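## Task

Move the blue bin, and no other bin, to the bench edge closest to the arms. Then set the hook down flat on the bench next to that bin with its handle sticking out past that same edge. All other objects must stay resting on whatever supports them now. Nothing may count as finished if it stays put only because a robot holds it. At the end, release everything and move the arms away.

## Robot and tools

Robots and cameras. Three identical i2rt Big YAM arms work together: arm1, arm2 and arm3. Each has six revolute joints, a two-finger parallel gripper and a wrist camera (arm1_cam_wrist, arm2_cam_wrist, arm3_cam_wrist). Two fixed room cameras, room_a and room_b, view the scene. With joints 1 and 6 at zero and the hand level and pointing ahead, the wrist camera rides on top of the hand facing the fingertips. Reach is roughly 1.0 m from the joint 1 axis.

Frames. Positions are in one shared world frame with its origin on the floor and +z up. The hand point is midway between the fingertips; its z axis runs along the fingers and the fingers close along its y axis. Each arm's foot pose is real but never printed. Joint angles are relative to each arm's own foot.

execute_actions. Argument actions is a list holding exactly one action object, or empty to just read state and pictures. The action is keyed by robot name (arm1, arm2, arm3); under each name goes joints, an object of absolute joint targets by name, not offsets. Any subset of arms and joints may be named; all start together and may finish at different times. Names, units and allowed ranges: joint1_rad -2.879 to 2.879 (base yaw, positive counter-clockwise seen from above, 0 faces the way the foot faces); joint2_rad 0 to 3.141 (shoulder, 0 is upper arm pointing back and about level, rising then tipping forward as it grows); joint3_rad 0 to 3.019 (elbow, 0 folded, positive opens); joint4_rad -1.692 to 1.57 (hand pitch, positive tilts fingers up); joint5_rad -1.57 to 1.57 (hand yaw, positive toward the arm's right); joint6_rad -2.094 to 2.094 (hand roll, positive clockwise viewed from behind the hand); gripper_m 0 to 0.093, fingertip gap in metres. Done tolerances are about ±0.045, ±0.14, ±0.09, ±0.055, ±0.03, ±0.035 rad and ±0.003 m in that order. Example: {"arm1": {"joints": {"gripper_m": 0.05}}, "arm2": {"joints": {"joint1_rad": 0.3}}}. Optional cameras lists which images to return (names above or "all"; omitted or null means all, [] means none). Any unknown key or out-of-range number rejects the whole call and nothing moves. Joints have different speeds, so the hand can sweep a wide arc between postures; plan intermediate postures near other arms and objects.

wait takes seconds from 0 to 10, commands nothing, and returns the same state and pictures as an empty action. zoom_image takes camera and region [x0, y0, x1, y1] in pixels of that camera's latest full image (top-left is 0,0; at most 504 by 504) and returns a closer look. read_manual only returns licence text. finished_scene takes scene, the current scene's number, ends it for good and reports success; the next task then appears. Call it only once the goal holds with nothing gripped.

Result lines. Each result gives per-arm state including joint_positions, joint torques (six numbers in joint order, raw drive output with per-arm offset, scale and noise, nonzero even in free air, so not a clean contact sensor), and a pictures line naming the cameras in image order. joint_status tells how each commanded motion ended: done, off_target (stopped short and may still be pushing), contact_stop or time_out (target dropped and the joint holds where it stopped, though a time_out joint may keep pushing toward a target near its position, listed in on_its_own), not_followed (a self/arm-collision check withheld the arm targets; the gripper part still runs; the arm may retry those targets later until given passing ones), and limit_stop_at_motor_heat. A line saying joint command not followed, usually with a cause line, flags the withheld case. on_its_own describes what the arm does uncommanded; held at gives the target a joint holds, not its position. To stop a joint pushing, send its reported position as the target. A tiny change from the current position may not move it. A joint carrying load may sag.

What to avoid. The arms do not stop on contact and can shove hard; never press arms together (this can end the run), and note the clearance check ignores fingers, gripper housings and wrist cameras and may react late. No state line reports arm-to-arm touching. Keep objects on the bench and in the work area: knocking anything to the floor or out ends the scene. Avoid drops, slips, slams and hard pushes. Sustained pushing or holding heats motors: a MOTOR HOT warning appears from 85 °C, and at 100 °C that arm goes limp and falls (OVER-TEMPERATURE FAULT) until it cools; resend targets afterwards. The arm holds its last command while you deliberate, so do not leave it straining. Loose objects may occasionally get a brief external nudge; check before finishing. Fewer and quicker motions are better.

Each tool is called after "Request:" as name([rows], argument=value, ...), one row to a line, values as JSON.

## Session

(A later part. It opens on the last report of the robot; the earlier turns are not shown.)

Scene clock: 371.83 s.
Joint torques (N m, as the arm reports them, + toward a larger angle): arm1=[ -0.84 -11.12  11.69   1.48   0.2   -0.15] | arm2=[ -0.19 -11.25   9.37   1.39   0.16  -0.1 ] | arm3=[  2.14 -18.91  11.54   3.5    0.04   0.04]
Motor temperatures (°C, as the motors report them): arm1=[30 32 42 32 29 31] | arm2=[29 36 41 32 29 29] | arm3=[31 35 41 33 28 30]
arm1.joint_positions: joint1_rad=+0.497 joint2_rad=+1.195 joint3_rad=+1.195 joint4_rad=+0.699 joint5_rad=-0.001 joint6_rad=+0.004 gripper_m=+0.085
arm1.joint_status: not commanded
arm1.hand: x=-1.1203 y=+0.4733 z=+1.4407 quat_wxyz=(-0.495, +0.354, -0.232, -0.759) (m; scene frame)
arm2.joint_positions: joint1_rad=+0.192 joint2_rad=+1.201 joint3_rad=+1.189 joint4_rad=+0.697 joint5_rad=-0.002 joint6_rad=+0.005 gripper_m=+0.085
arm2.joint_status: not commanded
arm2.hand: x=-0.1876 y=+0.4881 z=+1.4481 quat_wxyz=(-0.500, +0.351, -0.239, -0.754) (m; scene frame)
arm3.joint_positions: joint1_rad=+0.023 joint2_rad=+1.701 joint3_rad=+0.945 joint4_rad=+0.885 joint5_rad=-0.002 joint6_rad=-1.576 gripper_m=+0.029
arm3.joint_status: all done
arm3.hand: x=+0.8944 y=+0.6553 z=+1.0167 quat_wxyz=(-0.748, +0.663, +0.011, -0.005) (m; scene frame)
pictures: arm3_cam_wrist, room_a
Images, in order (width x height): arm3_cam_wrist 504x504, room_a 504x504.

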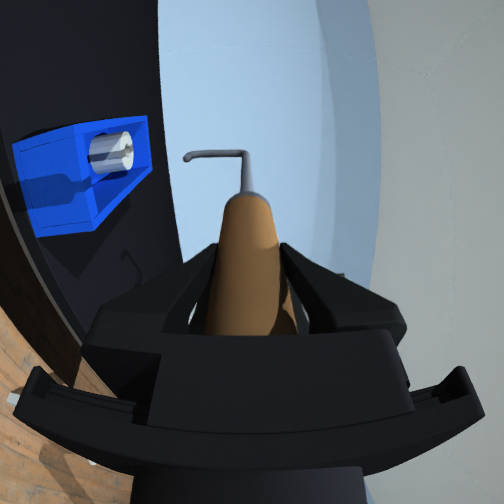

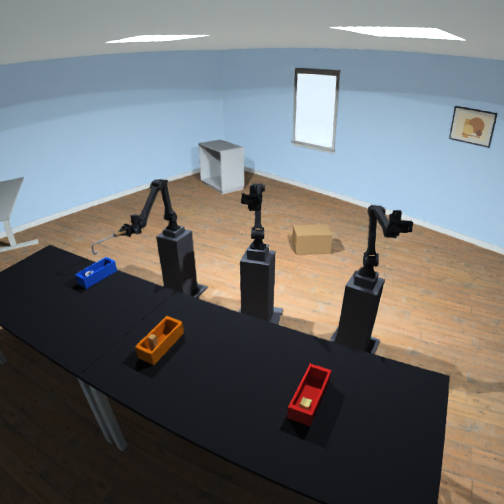

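Request:
execute_actions([
  {"arm3":{"joints":{"joint1_rad":0.285,"joint5_rad":0.272,"joint6_rad":0,"joint3_rad":1.54,"joint2_rad":1.9,"joint4_rad":0.68}}},
], cameras=["arm3_cam_wrist"])

Request:
execute_actions([
  {"arm3":{"joints":{"joint2_rad":2.08}}},
], cameras=["arm3_cam_wrist","room_b"])

Scene clock: 382.90 s.
Joint torques (N m, as the arm reports them, + toward a larger angle): arm1=[ -0.2  -11.22  11.67   1.35   0.23  -0.17] | arm2=[ -0.03 -11.23   9.41   1.42   0.15  -0.09] | arm3=[  0.82 -24.69  14.77   3.39  -0.09   0.14]
Motor temperatures (°C, as the motors report them): arm1=[30 32 42 32 29 31] | arm2=[29 36 41 32 29 29] | arm3=[31 35 42 33 28 30]
arm1.joint_positions: joint1_rad=+0.497 joint2_rad=+1.195 joint3_rad=+1.195 joint4_rad=+0.699 joint5_rad=-0.001 joint6_rad=+0.004 gripper_m=+0.085
arm1.joint_status: not commanded
arm1.hand: x=-1.1203 y=+0.4733 z=+1.4407 quat_wxyz=(-0.495, +0.354, -0.232, -0.759) (m; scene frame)
arm2.joint_positions: joint1_rad=+0.192 joint2_rad=+1.201 joint3_rad=+1.189 joint4_rad=+0.697 joint5_rad=-0.002 joint6_rad=+0.005 gripper_m=+0.085
arm2.joint_status: not commanded
arm2.hand: x=-0.1876 y=+0.4881 z=+1.4481 quat_wxyz=(-0.500, +0.351, -0.239, -0.754) (m; scene frame)
arm3.joint_positions: joint1_rad=+0.292 joint2_rad=+1.940 joint3_rad=+1.462 joint4_rad=+0.643 joint5_rad=+0.273 joint6_rad=-0.013 gripper_m=+0.029
arm3.joint_status: all done
arm3.hand: x=+0.7244 y=+0.7732 z=+1.0712 quat_wxyz=(-0.525, +0.458, -0.464, -0.547) (m; scene frame)
pictures: arm3_cam_wrist
Images, in order (width x height): arm3_cam_wrist 504x504.

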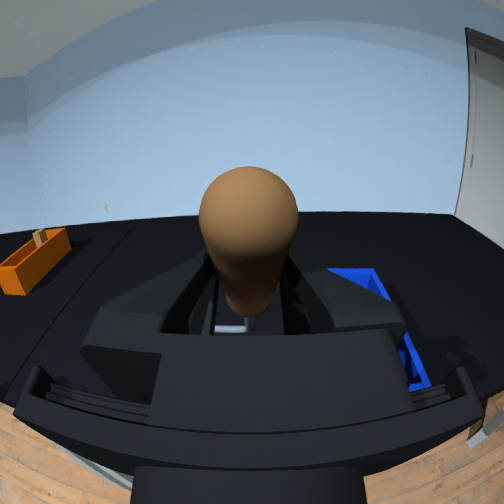

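Scene clock: 383.87 s.
Joint torques (N m, as the arm reports them, + toward a larger angle): arm1=[ -0.14 -10.93  11.73   1.55   0.16  -0.17] | arm2=[ -0.07 -11.17   9.42   1.41   0.16  -0.1 ] | arm3=[  0.8  -25.2   12.76   2.51  -0.04   0.05]
Motor temperatures (°C, as the motors report them): arm1=[30 32 42 32 29 31] | arm2=[29 36 41 32 29 29] | arm3=[31 35 43 33 28 30]
arm1.joint_positions: joint1_rad=+0.497 joint2_rad=+1.195 joint3_rad=+1.195 joint4_rad=+0.699 joint5_rad=-0.001 joint6_rad=+0.004 gripper_m=+0.085
arm1.joint_status: not commanded
arm1.hand: x=-1.1203 y=+0.4733 z=+1.4407 quat_wxyz=(-0.495, +0.354, -0.232, -0.759) (m; scene frame)
arm2.joint_positions: joint1_rad=+0.192 joint2_rad=+1.201 joint3_rad=+1.189 joint4_rad=+0.697 joint5_rad=-0.002 joint6_rad=+0.005 gripper_m=+0.085
arm2.joint_status: not commanded
arm2.hand: x=-0.1875 y=+0.4881 z=+1.4481 quat_wxyz=(-0.501, +0.351, -0.240, -0.754) (m; scene frame)
arm3.joint_positions: joint1_rad=+0.292 joint2_rad=+2.105 joint3_rad=+1.480 joint4_rad=+0.668 joint5_rad=+0.272 joint6_rad=-0.005 gripper_m=+0.029
arm3.joint_status: all done
arm3.hand: x=+0.7176 y=+0.7960 z=+0.9563 quat_wxyz=(-0.503, +0.496, -0.488, -0.513) (m; scene frame)
pictures: arm3_cam_wrist, room_b
Images, in order (width x height): arm3_cam_wrist 504x504, room_b 504x504.

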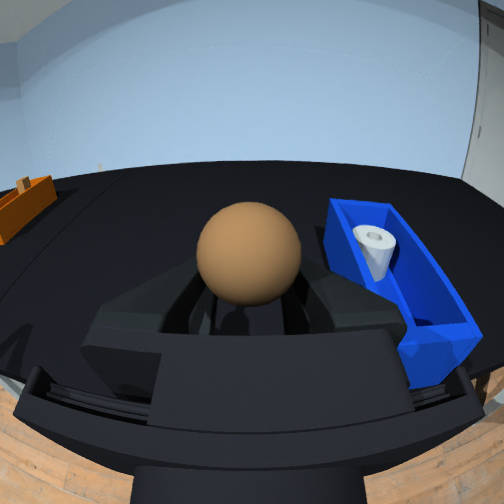

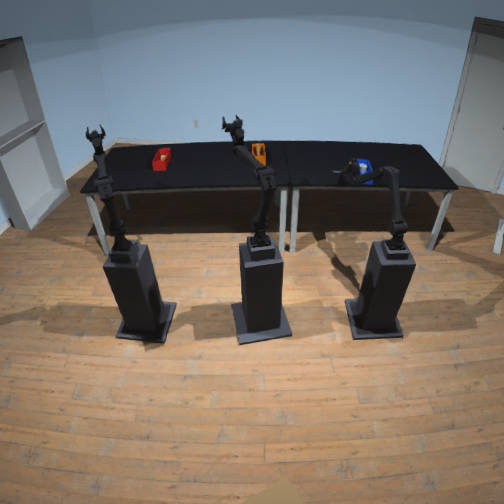

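Request:
execute_actions(actions=[], cameras=["room_a","room_b","arm3_cam_wrist"])

Request:
zoom_image(camera="room_a", region=[60, 190, 180, 310])

Request:
zoom_image(camera="room_b", region=[310, 140, 410, 240])

Scene clock: 389.33 s.
Joint torques (N m, as the arm reports them, + toward a larger angle): arm1=[ -0.38 -11.28  11.69   1.29   0.19  -0.13] | arm2=[ -0.23 -11.19   9.4    1.48   0.16  -0.09] | arm3=[  0.91 -25.44  12.76   2.51  -0.02   0.04]
Motor temperatures (°C, as the motors report them): arm1=[30 32 42 32 29 31] | arm2=[29 36 41 32 29 29] | arm3=[31 35 43 33 28 30]
arm1.joint_positions: joint1_rad=+0.497 joint2_rad=+1.195 joint3_rad=+1.195 joint4_rad=+0.699 joint5_rad=-0.001 joint6_rad=+0.004 gripper_m=+0.085
arm1.joint_status: not commanded
arm1.hand: x=-1.1203 y=+0.4733 z=+1.4407 quat_wxyz=(-0.495, +0.354, -0.232, -0.759) (m; scene frame)
arm2.joint_positions: joint1_rad=+0.192 joint2_rad=+1.201 joint3_rad=+1.189 joint4_rad=+0.697 joint5_rad=-0.002 joint6_rad=+0.005 gripper_m=+0.085
arm2.joint_status: not commanded
arm2.hand: x=-0.1875 y=+0.4881 z=+1.4481 quat_wxyz=(-0.501, +0.351, -0.240, -0.754) (m; scene frame)
arm3.joint_positions: joint1_rad=+0.292 joint2_rad=+2.105 joint3_rad=+1.480 joint4_rad=+0.668 joint5_rad=+0.272 joint6_rad=-0.005 gripper_m=+0.029
arm3.joint_status: all done
arm3.hand: x=+0.7176 y=+0.7960 z=+0.9563 quat_wxyz=(-0.503, +0.496, -0.488, -0.513) (m; scene frame)
pictures: arm3_cam_wrist, room_a, room_b
Images, in order (width x height): arm3_cam_wrist 504x504, room_a 504x504, room_b 504x504.

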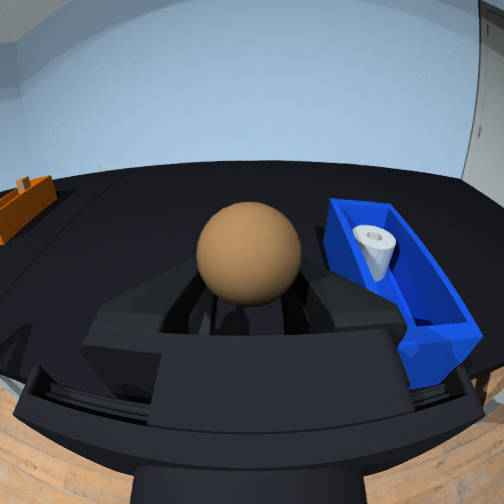

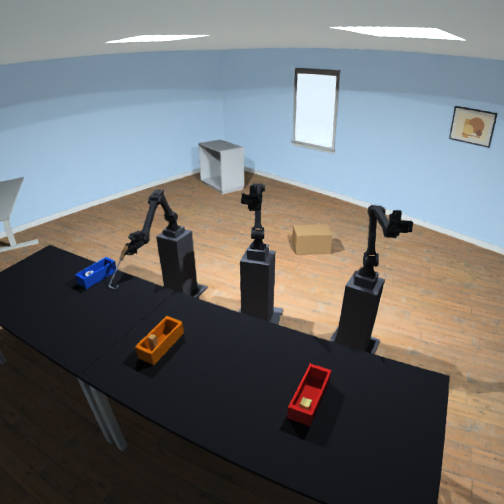

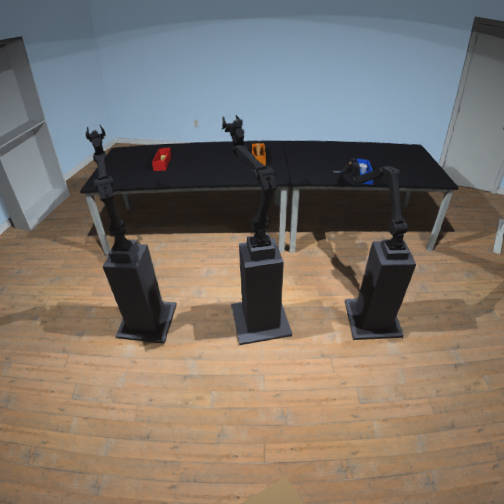

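Region (60, 190, 180, 310) of room_a's 504x504 image, scaled by 4.200, with more detail than that image has.

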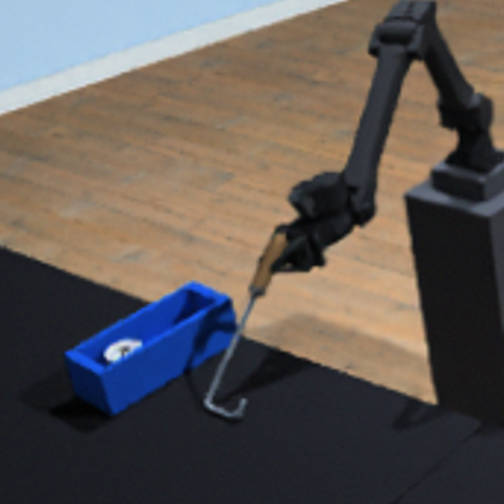

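Region (310, 140, 410, 240) of room_b's 504x504 image, scaled by 5.040, with more detail than that image has.

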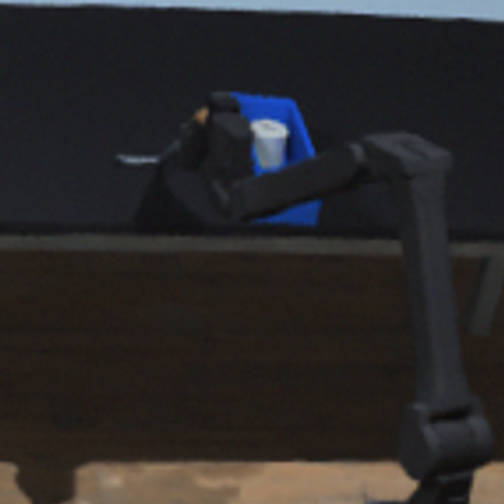

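Request:
execute_actions([
  {"arm3":{"joints":{"joint2_rad":2.085,"joint3_rad":1.295,"joint4_rad":0.89}}},
], cameras=["arm3_cam_wrist"])

Scene clock: 396.77 s.
Joint torques (N m, as the arm reports them, + toward a larger angle): arm1=[ -0.02 -10.64  11.84   1.36   0.18  -0.18] | arm2=[ -0.18 -10.99   9.41   1.42   0.15  -0.09] | arm3=[  0.73 -23.59   6.62   2.61   0.04  -0.02]
Motor temperatures (°C, as the motors report them): arm1=[30 32 42 32 29 31] | arm2=[29 36 42 32 29 29] | arm3=[31 35 44 32 28 30]
arm1.joint_positions: joint1_rad=+0.497 joint2_rad=+1.195 joint3_rad=+1.195 joint4_rad=+0.699 joint5_rad=-0.001 joint6_rad=+0.004 gripper_m=+0.085
arm1.joint_status: not commanded
arm1.hand: x=-1.1203 y=+0.4733 z=+1.4407 quat_wxyz=(-0.495, +0.354, -0.232, -0.759) (m; scene frame)
arm2.joint_positions: joint1_rad=+0.192 joint2_rad=+1.201 joint3_rad=+1.189 joint4_rad=+0.697 joint5_rad=-0.002 joint6_rad=+0.005 gripper_m=+0.085
arm2.joint_status: not commanded
arm2.hand: x=-0.1875 y=+0.4881 z=+1.4481 quat_wxyz=(-0.501, +0.351, -0.240, -0.754) (m; scene frame)
arm3.joint_positions: joint1_rad=+0.292 joint2_rad=+2.106 joint3_rad=+1.297 joint4_rad=+0.876 joint5_rad=+0.269 joint6_rad=+0.002 gripper_m=+0.029
arm3.joint_status: all done
arm3.hand: x=+0.7305 y=+0.7513 z=+0.9095 quat_wxyz=(-0.504, +0.487, -0.485, -0.523) (m; scene frame)
pictures: arm3_cam_wrist
Images, in order (width x height): arm3_cam_wrist 504x504.

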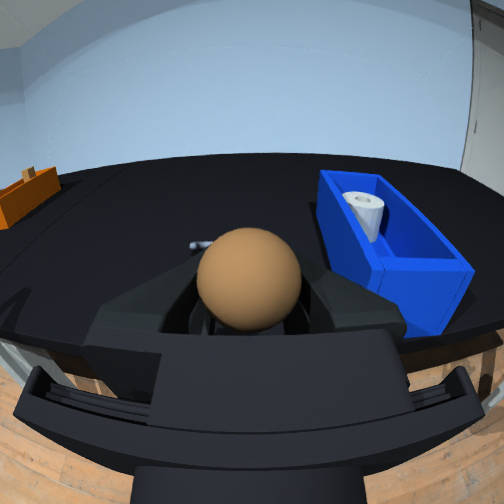

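Rotating back well; biases are smaller with the load supported.

Request:
execute_actions([
  {"arm3":{"joints":{"joint2_rad":2.165,"joint3_rad":1.19,"joint4_rad":1.02}}},
], cameras=["arm3_cam_wrist"])

Scene clock: 400.27 s.
Joint torques (N m, as the arm reports them, + toward a larger angle): arm1=[ -0.04 -10.76  11.65   1.42   0.18  -0.22] | arm2=[ -0.1  -11.05   9.42   1.42   0.15  -0.09] | arm3=[  1.11 -22.94   5.95   2.76   0.09  -0.03]
Motor temperatures (°C, as the motors report them): arm1=[30 32 42 32 29 31] | arm2=[29 36 42 32 29 29] | arm3=[31 35 43 32 28 30]
arm1.joint_positions: joint1_rad=+0.497 joint2_rad=+1.195 joint3_rad=+1.195 joint4_rad=+0.699 joint5_rad=-0.001 joint6_rad=+0.004 gripper_m=+0.085
arm1.joint_status: not commanded
arm1.hand: x=-1.1203 y=+0.4733 z=+1.4407 quat_wxyz=(-0.495, +0.354, -0.232, -0.759) (m; scene frame)
arm2.joint_positions: joint1_rad=+0.192 joint2_rad=+1.201 joint3_rad=+1.189 joint4_rad=+0.697 joint5_rad=-0.002 joint6_rad=+0.005 gripper_m=+0.085
arm2.joint_status: not commanded
arm2.hand: x=-0.1876 y=+0.4881 z=+1.4481 quat_wxyz=(-0.500, +0.351, -0.239, -0.754) (m; scene frame)
arm3.joint_positions: joint1_rad=+0.292 joint2_rad=+2.190 joint3_rad=+1.186 joint4_rad=+1.001 joint5_rad=+0.268 joint6_rad=+0.003 gripper_m=+0.029
arm3.joint_status: all done
arm3.hand: x=+0.7406 y=+0.7175 z=+0.8253 quat_wxyz=(-0.492, +0.509, -0.497, -0.502) (m; scene frame)
pictures: arm3_cam_wrist
Images, in order (width x height): arm3_cam_wrist 504x504.

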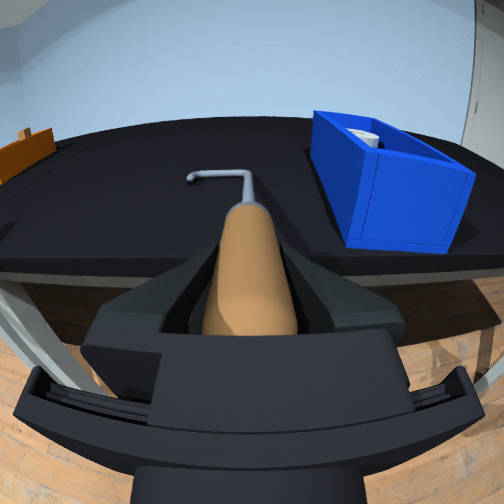

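Request:
execute_actions([
  {"arm3":{"joints":{"joint2_rad":2.21,"joint3_rad":1.41,"joint4_rad":0.92}}},
], cameras=[])

Request:
execute_actions([
  {"arm3":{"joints":{"joint2_rad":2.28,"joint3_rad":1.565,"joint4_rad":0.85}}},
], cameras=["arm3_cam_wrist"])

Scene clock: 413.07 s.
Joint torques (N m, as the arm reports them, + toward a larger angle): arm1=[ -0.18 -11.48  11.75   1.25   0.18  -0.16] | arm2=[ -0.12 -11.29   9.43   1.45   0.16  -0.09] | arm3=[  1.09 -25.2   11.48   2.58   0.    -0.06]
Motor temperatures (°C, as the motors report them): arm1=[30 31 42 32 29 31] | arm2=[29 36 42 32 29 29] | arm3=[31 35 41 32 28 30]
arm1.joint_positions: joint1_rad=+0.497 joint2_rad=+1.195 joint3_rad=+1.195 joint4_rad=+0.699 joint5_rad=-0.001 joint6_rad=+0.004 gripper_m=+0.085
arm1.joint_status: not commanded
arm1.hand: x=-1.1203 y=+0.4733 z=+1.4407 quat_wxyz=(-0.495, +0.354, -0.232, -0.759) (m; scene frame)
arm2.joint_positions: joint1_rad=+0.192 joint2_rad=+1.201 joint3_rad=+1.189 joint4_rad=+0.697 joint5_rad=-0.002 joint6_rad=+0.005 gripper_m=+0.085
arm2.joint_status: not commanded
arm2.hand: x=-0.1875 y=+0.4881 z=+1.4481 quat_wxyz=(-0.501, +0.351, -0.240, -0.754) (m; scene frame)
arm3.joint_positions: joint1_rad=+0.292 joint2_rad=+2.237 joint3_rad=+1.346 joint4_rad=+0.905 joint5_rad=+0.271 joint6_rad=+0.005 gripper_m=+0.029
arm3.joint_status: all done
arm3.hand: x=+0.7274 y=+0.7632 z=+0.8415 quat_wxyz=(-0.496, +0.502, -0.495, -0.507) (m; scene frame)
pictures: none
No camera images: the call's "cameras" was empty. Leave "cameras" out to get every camera's image.

Scene clock: 413.93 s.
Joint torques (N m, as the arm reports them, + toward a larger angle): arm1=[ -0.62 -10.96  11.79   1.29   0.19  -0.17] | arm2=[ -0.09 -11.21   9.38   1.44   0.16  -0.1 ] | arm3=[  0.82 -26.57  12.52   2.52   0.    -0.04]
Motor temperatures (°C, as the motors report them): arm1=[30 31 42 32 29 31] | arm2=[29 36 42 32 29 29] | arm3=[31 35 41 32 28 30]
arm1.joint_positions: joint1_rad=+0.497 joint2_rad=+1.195 joint3_rad=+1.195 joint4_rad=+0.699 joint5_rad=-0.001 joint6_rad=+0.004 gripper_m=+0.085
arm1.joint_status: not commanded
arm1.hand: x=-1.1203 y=+0.4733 z=+1.4407 quat_wxyz=(-0.495, +0.354, -0.232, -0.759) (m; scene frame)
arm2.joint_positions: joint1_rad=+0.192 joint2_rad=+1.201 joint3_rad=+1.189 joint4_rad=+0.697 joint5_rad=-0.002 joint6_rad=+0.005 gripper_m=+0.085
arm2.joint_status: not commanded
arm2.hand: x=-0.1875 y=+0.4881 z=+1.4481 quat_wxyz=(-0.501, +0.351, -0.240, -0.754) (m; scene frame)
arm3.joint_positions: joint1_rad=+0.292 joint2_rad=+2.309 joint3_rad=+1.495 joint4_rad=+0.837 joint5_rad=+0.271 joint6_rad=+0.005 gripper_m=+0.029
arm3.joint_status: all done
arm3.hand: x=+0.7161 y=+0.8012 z=+0.8404 quat_wxyz=(-0.497, +0.500, -0.494, -0.510) (m; scene frame)
pictures: arm3_cam_wrist
Images, in order (width x height): arm3_cam_wrist 504x504.

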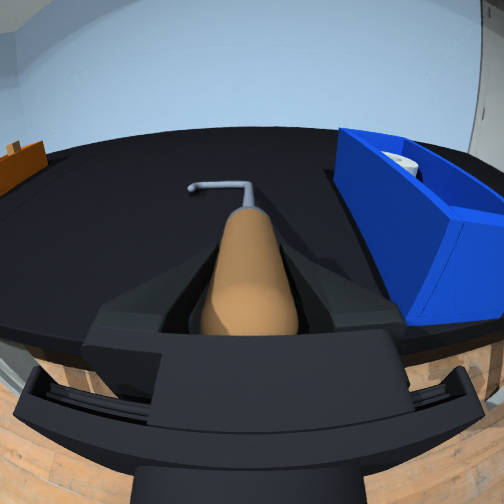

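Request:
execute_actions([
  {"arm3":{"joints":{"joint2_rad":2.345}}},
], cameras=["arm3_cam_wrist","room_a"])

Request:
zoom_image(camera="room_a", region=[60, 210, 160, 310])

Scene clock: 419.30 s.
Joint torques (N m, as the arm reports them, + toward a larger angle): arm1=[ -0.26 -10.95  11.73   1.32   0.17  -0.19] | arm2=[  0.01 -11.22   9.39   1.44   0.16  -0.09] | arm3=[  0.66 -25.49  11.09   2.55   0.01  -0.05]
Motor temperatures (°C, as the motors report them): arm1=[30 31 42 32 29 31] | arm2=[29 36 42 32 29 29] | arm3=[31 36 42 32 28 30]
arm1.joint_positions: joint1_rad=+0.497 joint2_rad=+1.195 joint3_rad=+1.195 joint4_rad=+0.699 joint5_rad=-0.001 joint6_rad=+0.004 gripper_m=+0.085
arm1.joint_status: not commanded
arm1.hand: x=-1.1203 y=+0.4733 z=+1.4407 quat_wxyz=(-0.495, +0.354, -0.232, -0.759) (m; scene frame)
arm2.joint_positions: joint1_rad=+0.192 joint2_rad=+1.201 joint3_rad=+1.189 joint4_rad=+0.697 joint5_rad=-0.002 joint6_rad=+0.005 gripper_m=+0.085
arm2.joint_status: not commanded
arm2.hand: x=-0.1875 y=+0.4881 z=+1.4481 quat_wxyz=(-0.501, +0.351, -0.240, -0.754) (m; scene frame)
arm3.joint_positions: joint1_rad=+0.292 joint2_rad=+2.360 joint3_rad=+1.511 joint4_rad=+0.837 joint5_rad=+0.271 joint6_rad=+0.005 gripper_m=+0.029
arm3.joint_status: all done
arm3.hand: x=+0.7157 y=+0.8026 z=+0.8077 quat_wxyz=(-0.491, +0.510, -0.500, -0.499) (m; scene frame)
pictures: arm3_cam_wrist, room_a
Images, in order (width x height): arm3_cam_wrist 504x504, room_a 504x504.

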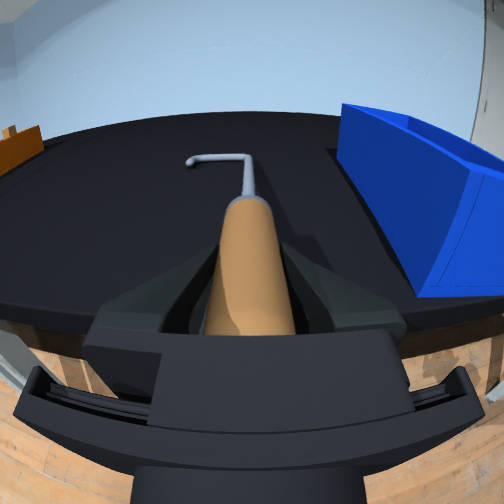

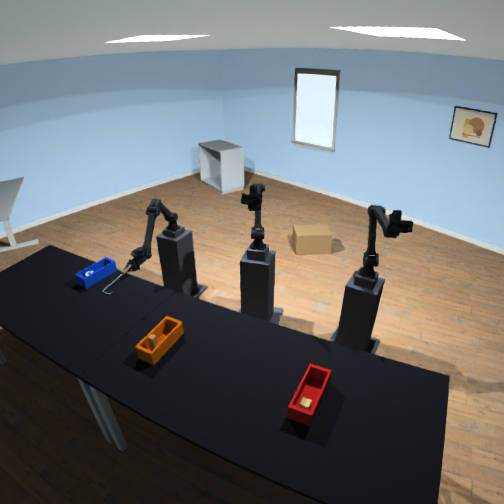

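Region (60, 210, 160, 310) of room_a's 504x504 image, scaled by 5.040, with more detail than that image has.

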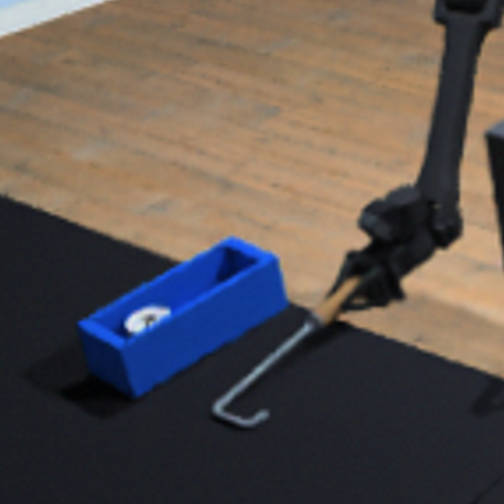

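Request:
execute_actions([
  {"arm3":{"joints":{"joint2_rad":2.37}}},
], cameras=[])

Request:
execute_actions([
  {"arm3":{"joints":{"gripper_m":0.085}}},
], cameras=["arm3_cam_wrist"])

Scene clock: 424.20 s.
Joint torques (N m, as the arm reports them, + toward a larger angle): arm1=[  0.18 -10.68  11.81   1.47   0.19  -0.18] | arm2=[ -0.1  -11.16   9.38   1.39   0.15  -0.1 ] | arm3=[  1.09 -24.68  10.96   2.65   0.    -0.05]
Motor temperatures (°C, as the motors report them): arm1=[30 31 42 32 29 31] | arm2=[29 35 42 32 29 29] | arm3=[31 36 43 32 28 30]
arm1.joint_positions: joint1_rad=+0.497 joint2_rad=+1.195 joint3_rad=+1.195 joint4_rad=+0.699 joint5_rad=-0.001 joint6_rad=+0.004 gripper_m=+0.085
arm1.joint_status: not commanded
arm1.hand: x=-1.1203 y=+0.4733 z=+1.4407 quat_wxyz=(-0.495, +0.354, -0.232, -0.759) (m; scene frame)
arm2.joint_positions: joint1_rad=+0.192 joint2_rad=+1.201 joint3_rad=+1.189 joint4_rad=+0.697 joint5_rad=-0.002 joint6_rad=+0.005 gripper_m=+0.085
arm2.joint_status: not commanded
arm2.hand: x=-0.1875 y=+0.4881 z=+1.4481 quat_wxyz=(-0.501, +0.351, -0.240, -0.754) (m; scene frame)
arm3.joint_positions: joint1_rad=+0.292 joint2_rad=+2.376 joint3_rad=+1.511 joint4_rad=+0.837 joint5_rad=+0.271 joint6_rad=+0.005 gripper_m=+0.029
arm3.joint_status: all done
arm3.hand: x=+0.7162 y=+0.8013 z=+0.7945 quat_wxyz=(-0.488, +0.515, -0.502, -0.494) (m; scene frame)
pictures: none
No camera images: the call's "cameras" was empty. Leave "cameras" out to get every camera's image.

Scene clock: 424.90 s.
Joint torques (N m, as the arm reports them, + toward a larger angle): arm1=[ -0.07 -11.15  11.66   1.34   0.21  -0.16] | arm2=[ -0.19 -11.08   9.4    1.45   0.16  -0.09] | arm3=[  1.04 -24.71  10.63   2.59   0.01  -0.06]
Motor temperatures (°C, as the motors report them): arm1=[30 31 42 32 29 31] | arm2=[29 35 42 32 29 29] | arm3=[31 36 43 32 28 30]
arm1.joint_positions: joint1_rad=+0.497 joint2_rad=+1.195 joint3_rad=+1.195 joint4_rad=+0.699 joint5_rad=-0.001 joint6_rad=+0.004 gripper_m=+0.085
arm1.joint_status: not commanded
arm1.hand: x=-1.1203 y=+0.4733 z=+1.4407 quat_wxyz=(-0.495, +0.354, -0.232, -0.759) (m; scene frame)
arm2.joint_positions: joint1_rad=+0.192 joint2_rad=+1.201 joint3_rad=+1.189 joint4_rad=+0.697 joint5_rad=-0.002 joint6_rad=+0.005 gripper_m=+0.085
arm2.joint_status: not commanded
arm2.hand: x=-0.1876 y=+0.4881 z=+1.4481 quat_wxyz=(-0.500, +0.351, -0.239, -0.754) (m; scene frame)
arm3.joint_positions: joint1_rad=+0.292 joint2_rad=+2.376 joint3_rad=+1.516 joint4_rad=+0.837 joint5_rad=+0.271 joint6_rad=+0.005 gripper_m=+0.085
arm3.joint_status: all done
arm3.hand: x=+0.7158 y=+0.8026 z=+0.7967 quat_wxyz=(-0.489, +0.514, -0.502, -0.495) (m; scene frame)
pictures: arm3_cam_wrist
Images, in order (width x height): arm3_cam_wrist 504x504.

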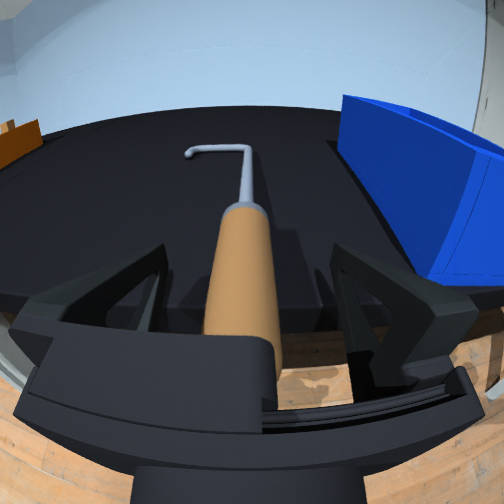

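Request:
execute_actions([
  {"arm3":{"joints":{"joint2_rad":1.5}}},
], cameras=["room_a","room_b"])

Request:
zoom_image(camera="room_b", region=[310, 140, 410, 240])

Scene clock: 432.07 s.
Joint torques (N m, as the arm reports them, + toward a larger angle): arm1=[  0.15 -10.95  11.7    1.33   0.2   -0.2 ] | arm2=[  0.05 -11.09   9.4    1.39   0.16  -0.09] | arm3=[  0.94 -16.52   9.51   1.01  -0.13  -0.08]
Motor temperatures (°C, as the motors report them): arm1=[30 31 42 32 29 31] | arm2=[29 35 42 32 29 29] | arm3=[31 36 43 32 28 30]
arm1.joint_positions: joint1_rad=+0.497 joint2_rad=+1.195 joint3_rad=+1.195 joint4_rad=+0.699 joint5_rad=-0.001 joint6_rad=+0.004 gripper_m=+0.085
arm1.joint_status: not commanded
arm1.hand: x=-1.1203 y=+0.4733 z=+1.4407 quat_wxyz=(-0.495, +0.354, -0.232, -0.759) (m; scene frame)
arm2.joint_positions: joint1_rad=+0.192 joint2_rad=+1.201 joint3_rad=+1.189 joint4_rad=+0.697 joint5_rad=-0.002 joint6_rad=+0.005 gripper_m=+0.085
arm2.joint_status: not commanded
arm2.hand: x=-0.1875 y=+0.4881 z=+1.4481 quat_wxyz=(-0.501, +0.351, -0.240, -0.754) (m; scene frame)
arm3.joint_positions: joint1_rad=+0.292 joint2_rad=+1.519 joint3_rad=+1.553 joint4_rad=+0.852 joint5_rad=+0.271 joint6_rad=+0.005 gripper_m=+0.085
arm3.joint_status: all done
arm3.hand: x=+0.7778 y=+0.5907 z=+1.4610 quat_wxyz=(-0.592, +0.194, -0.303, -0.721) (m; scene frame)
pictures: room_a, room_b
Images, in order (width x height): room_a 504x504, room_b 504x504.

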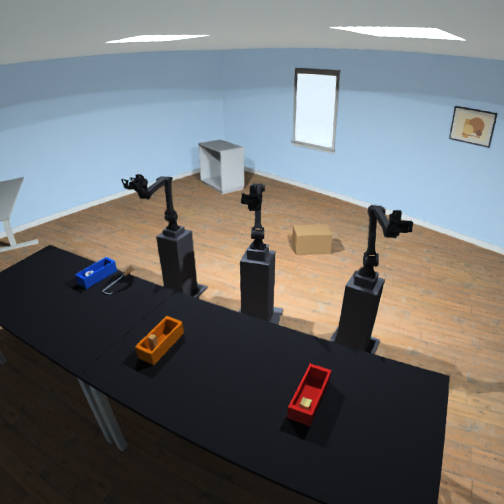

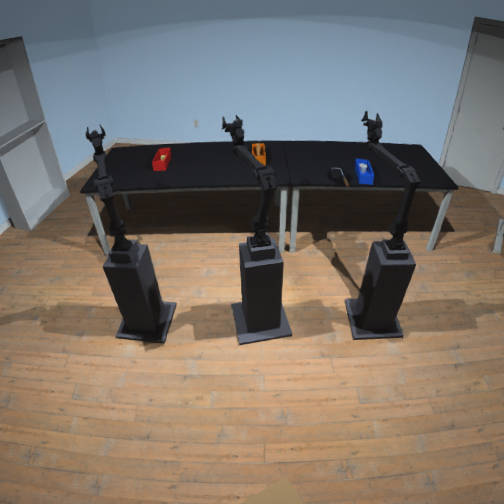

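Region (310, 140, 410, 240) of room_b's 504x504 image, scaled by 5.040, with more detail than that image has.

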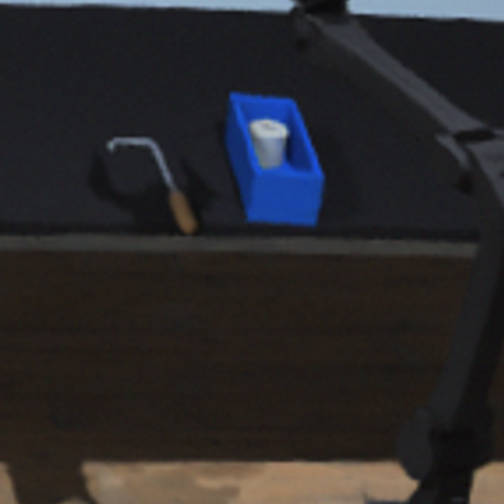

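Request:
finished_scene(scene=2)

The scene is finished: the task was done.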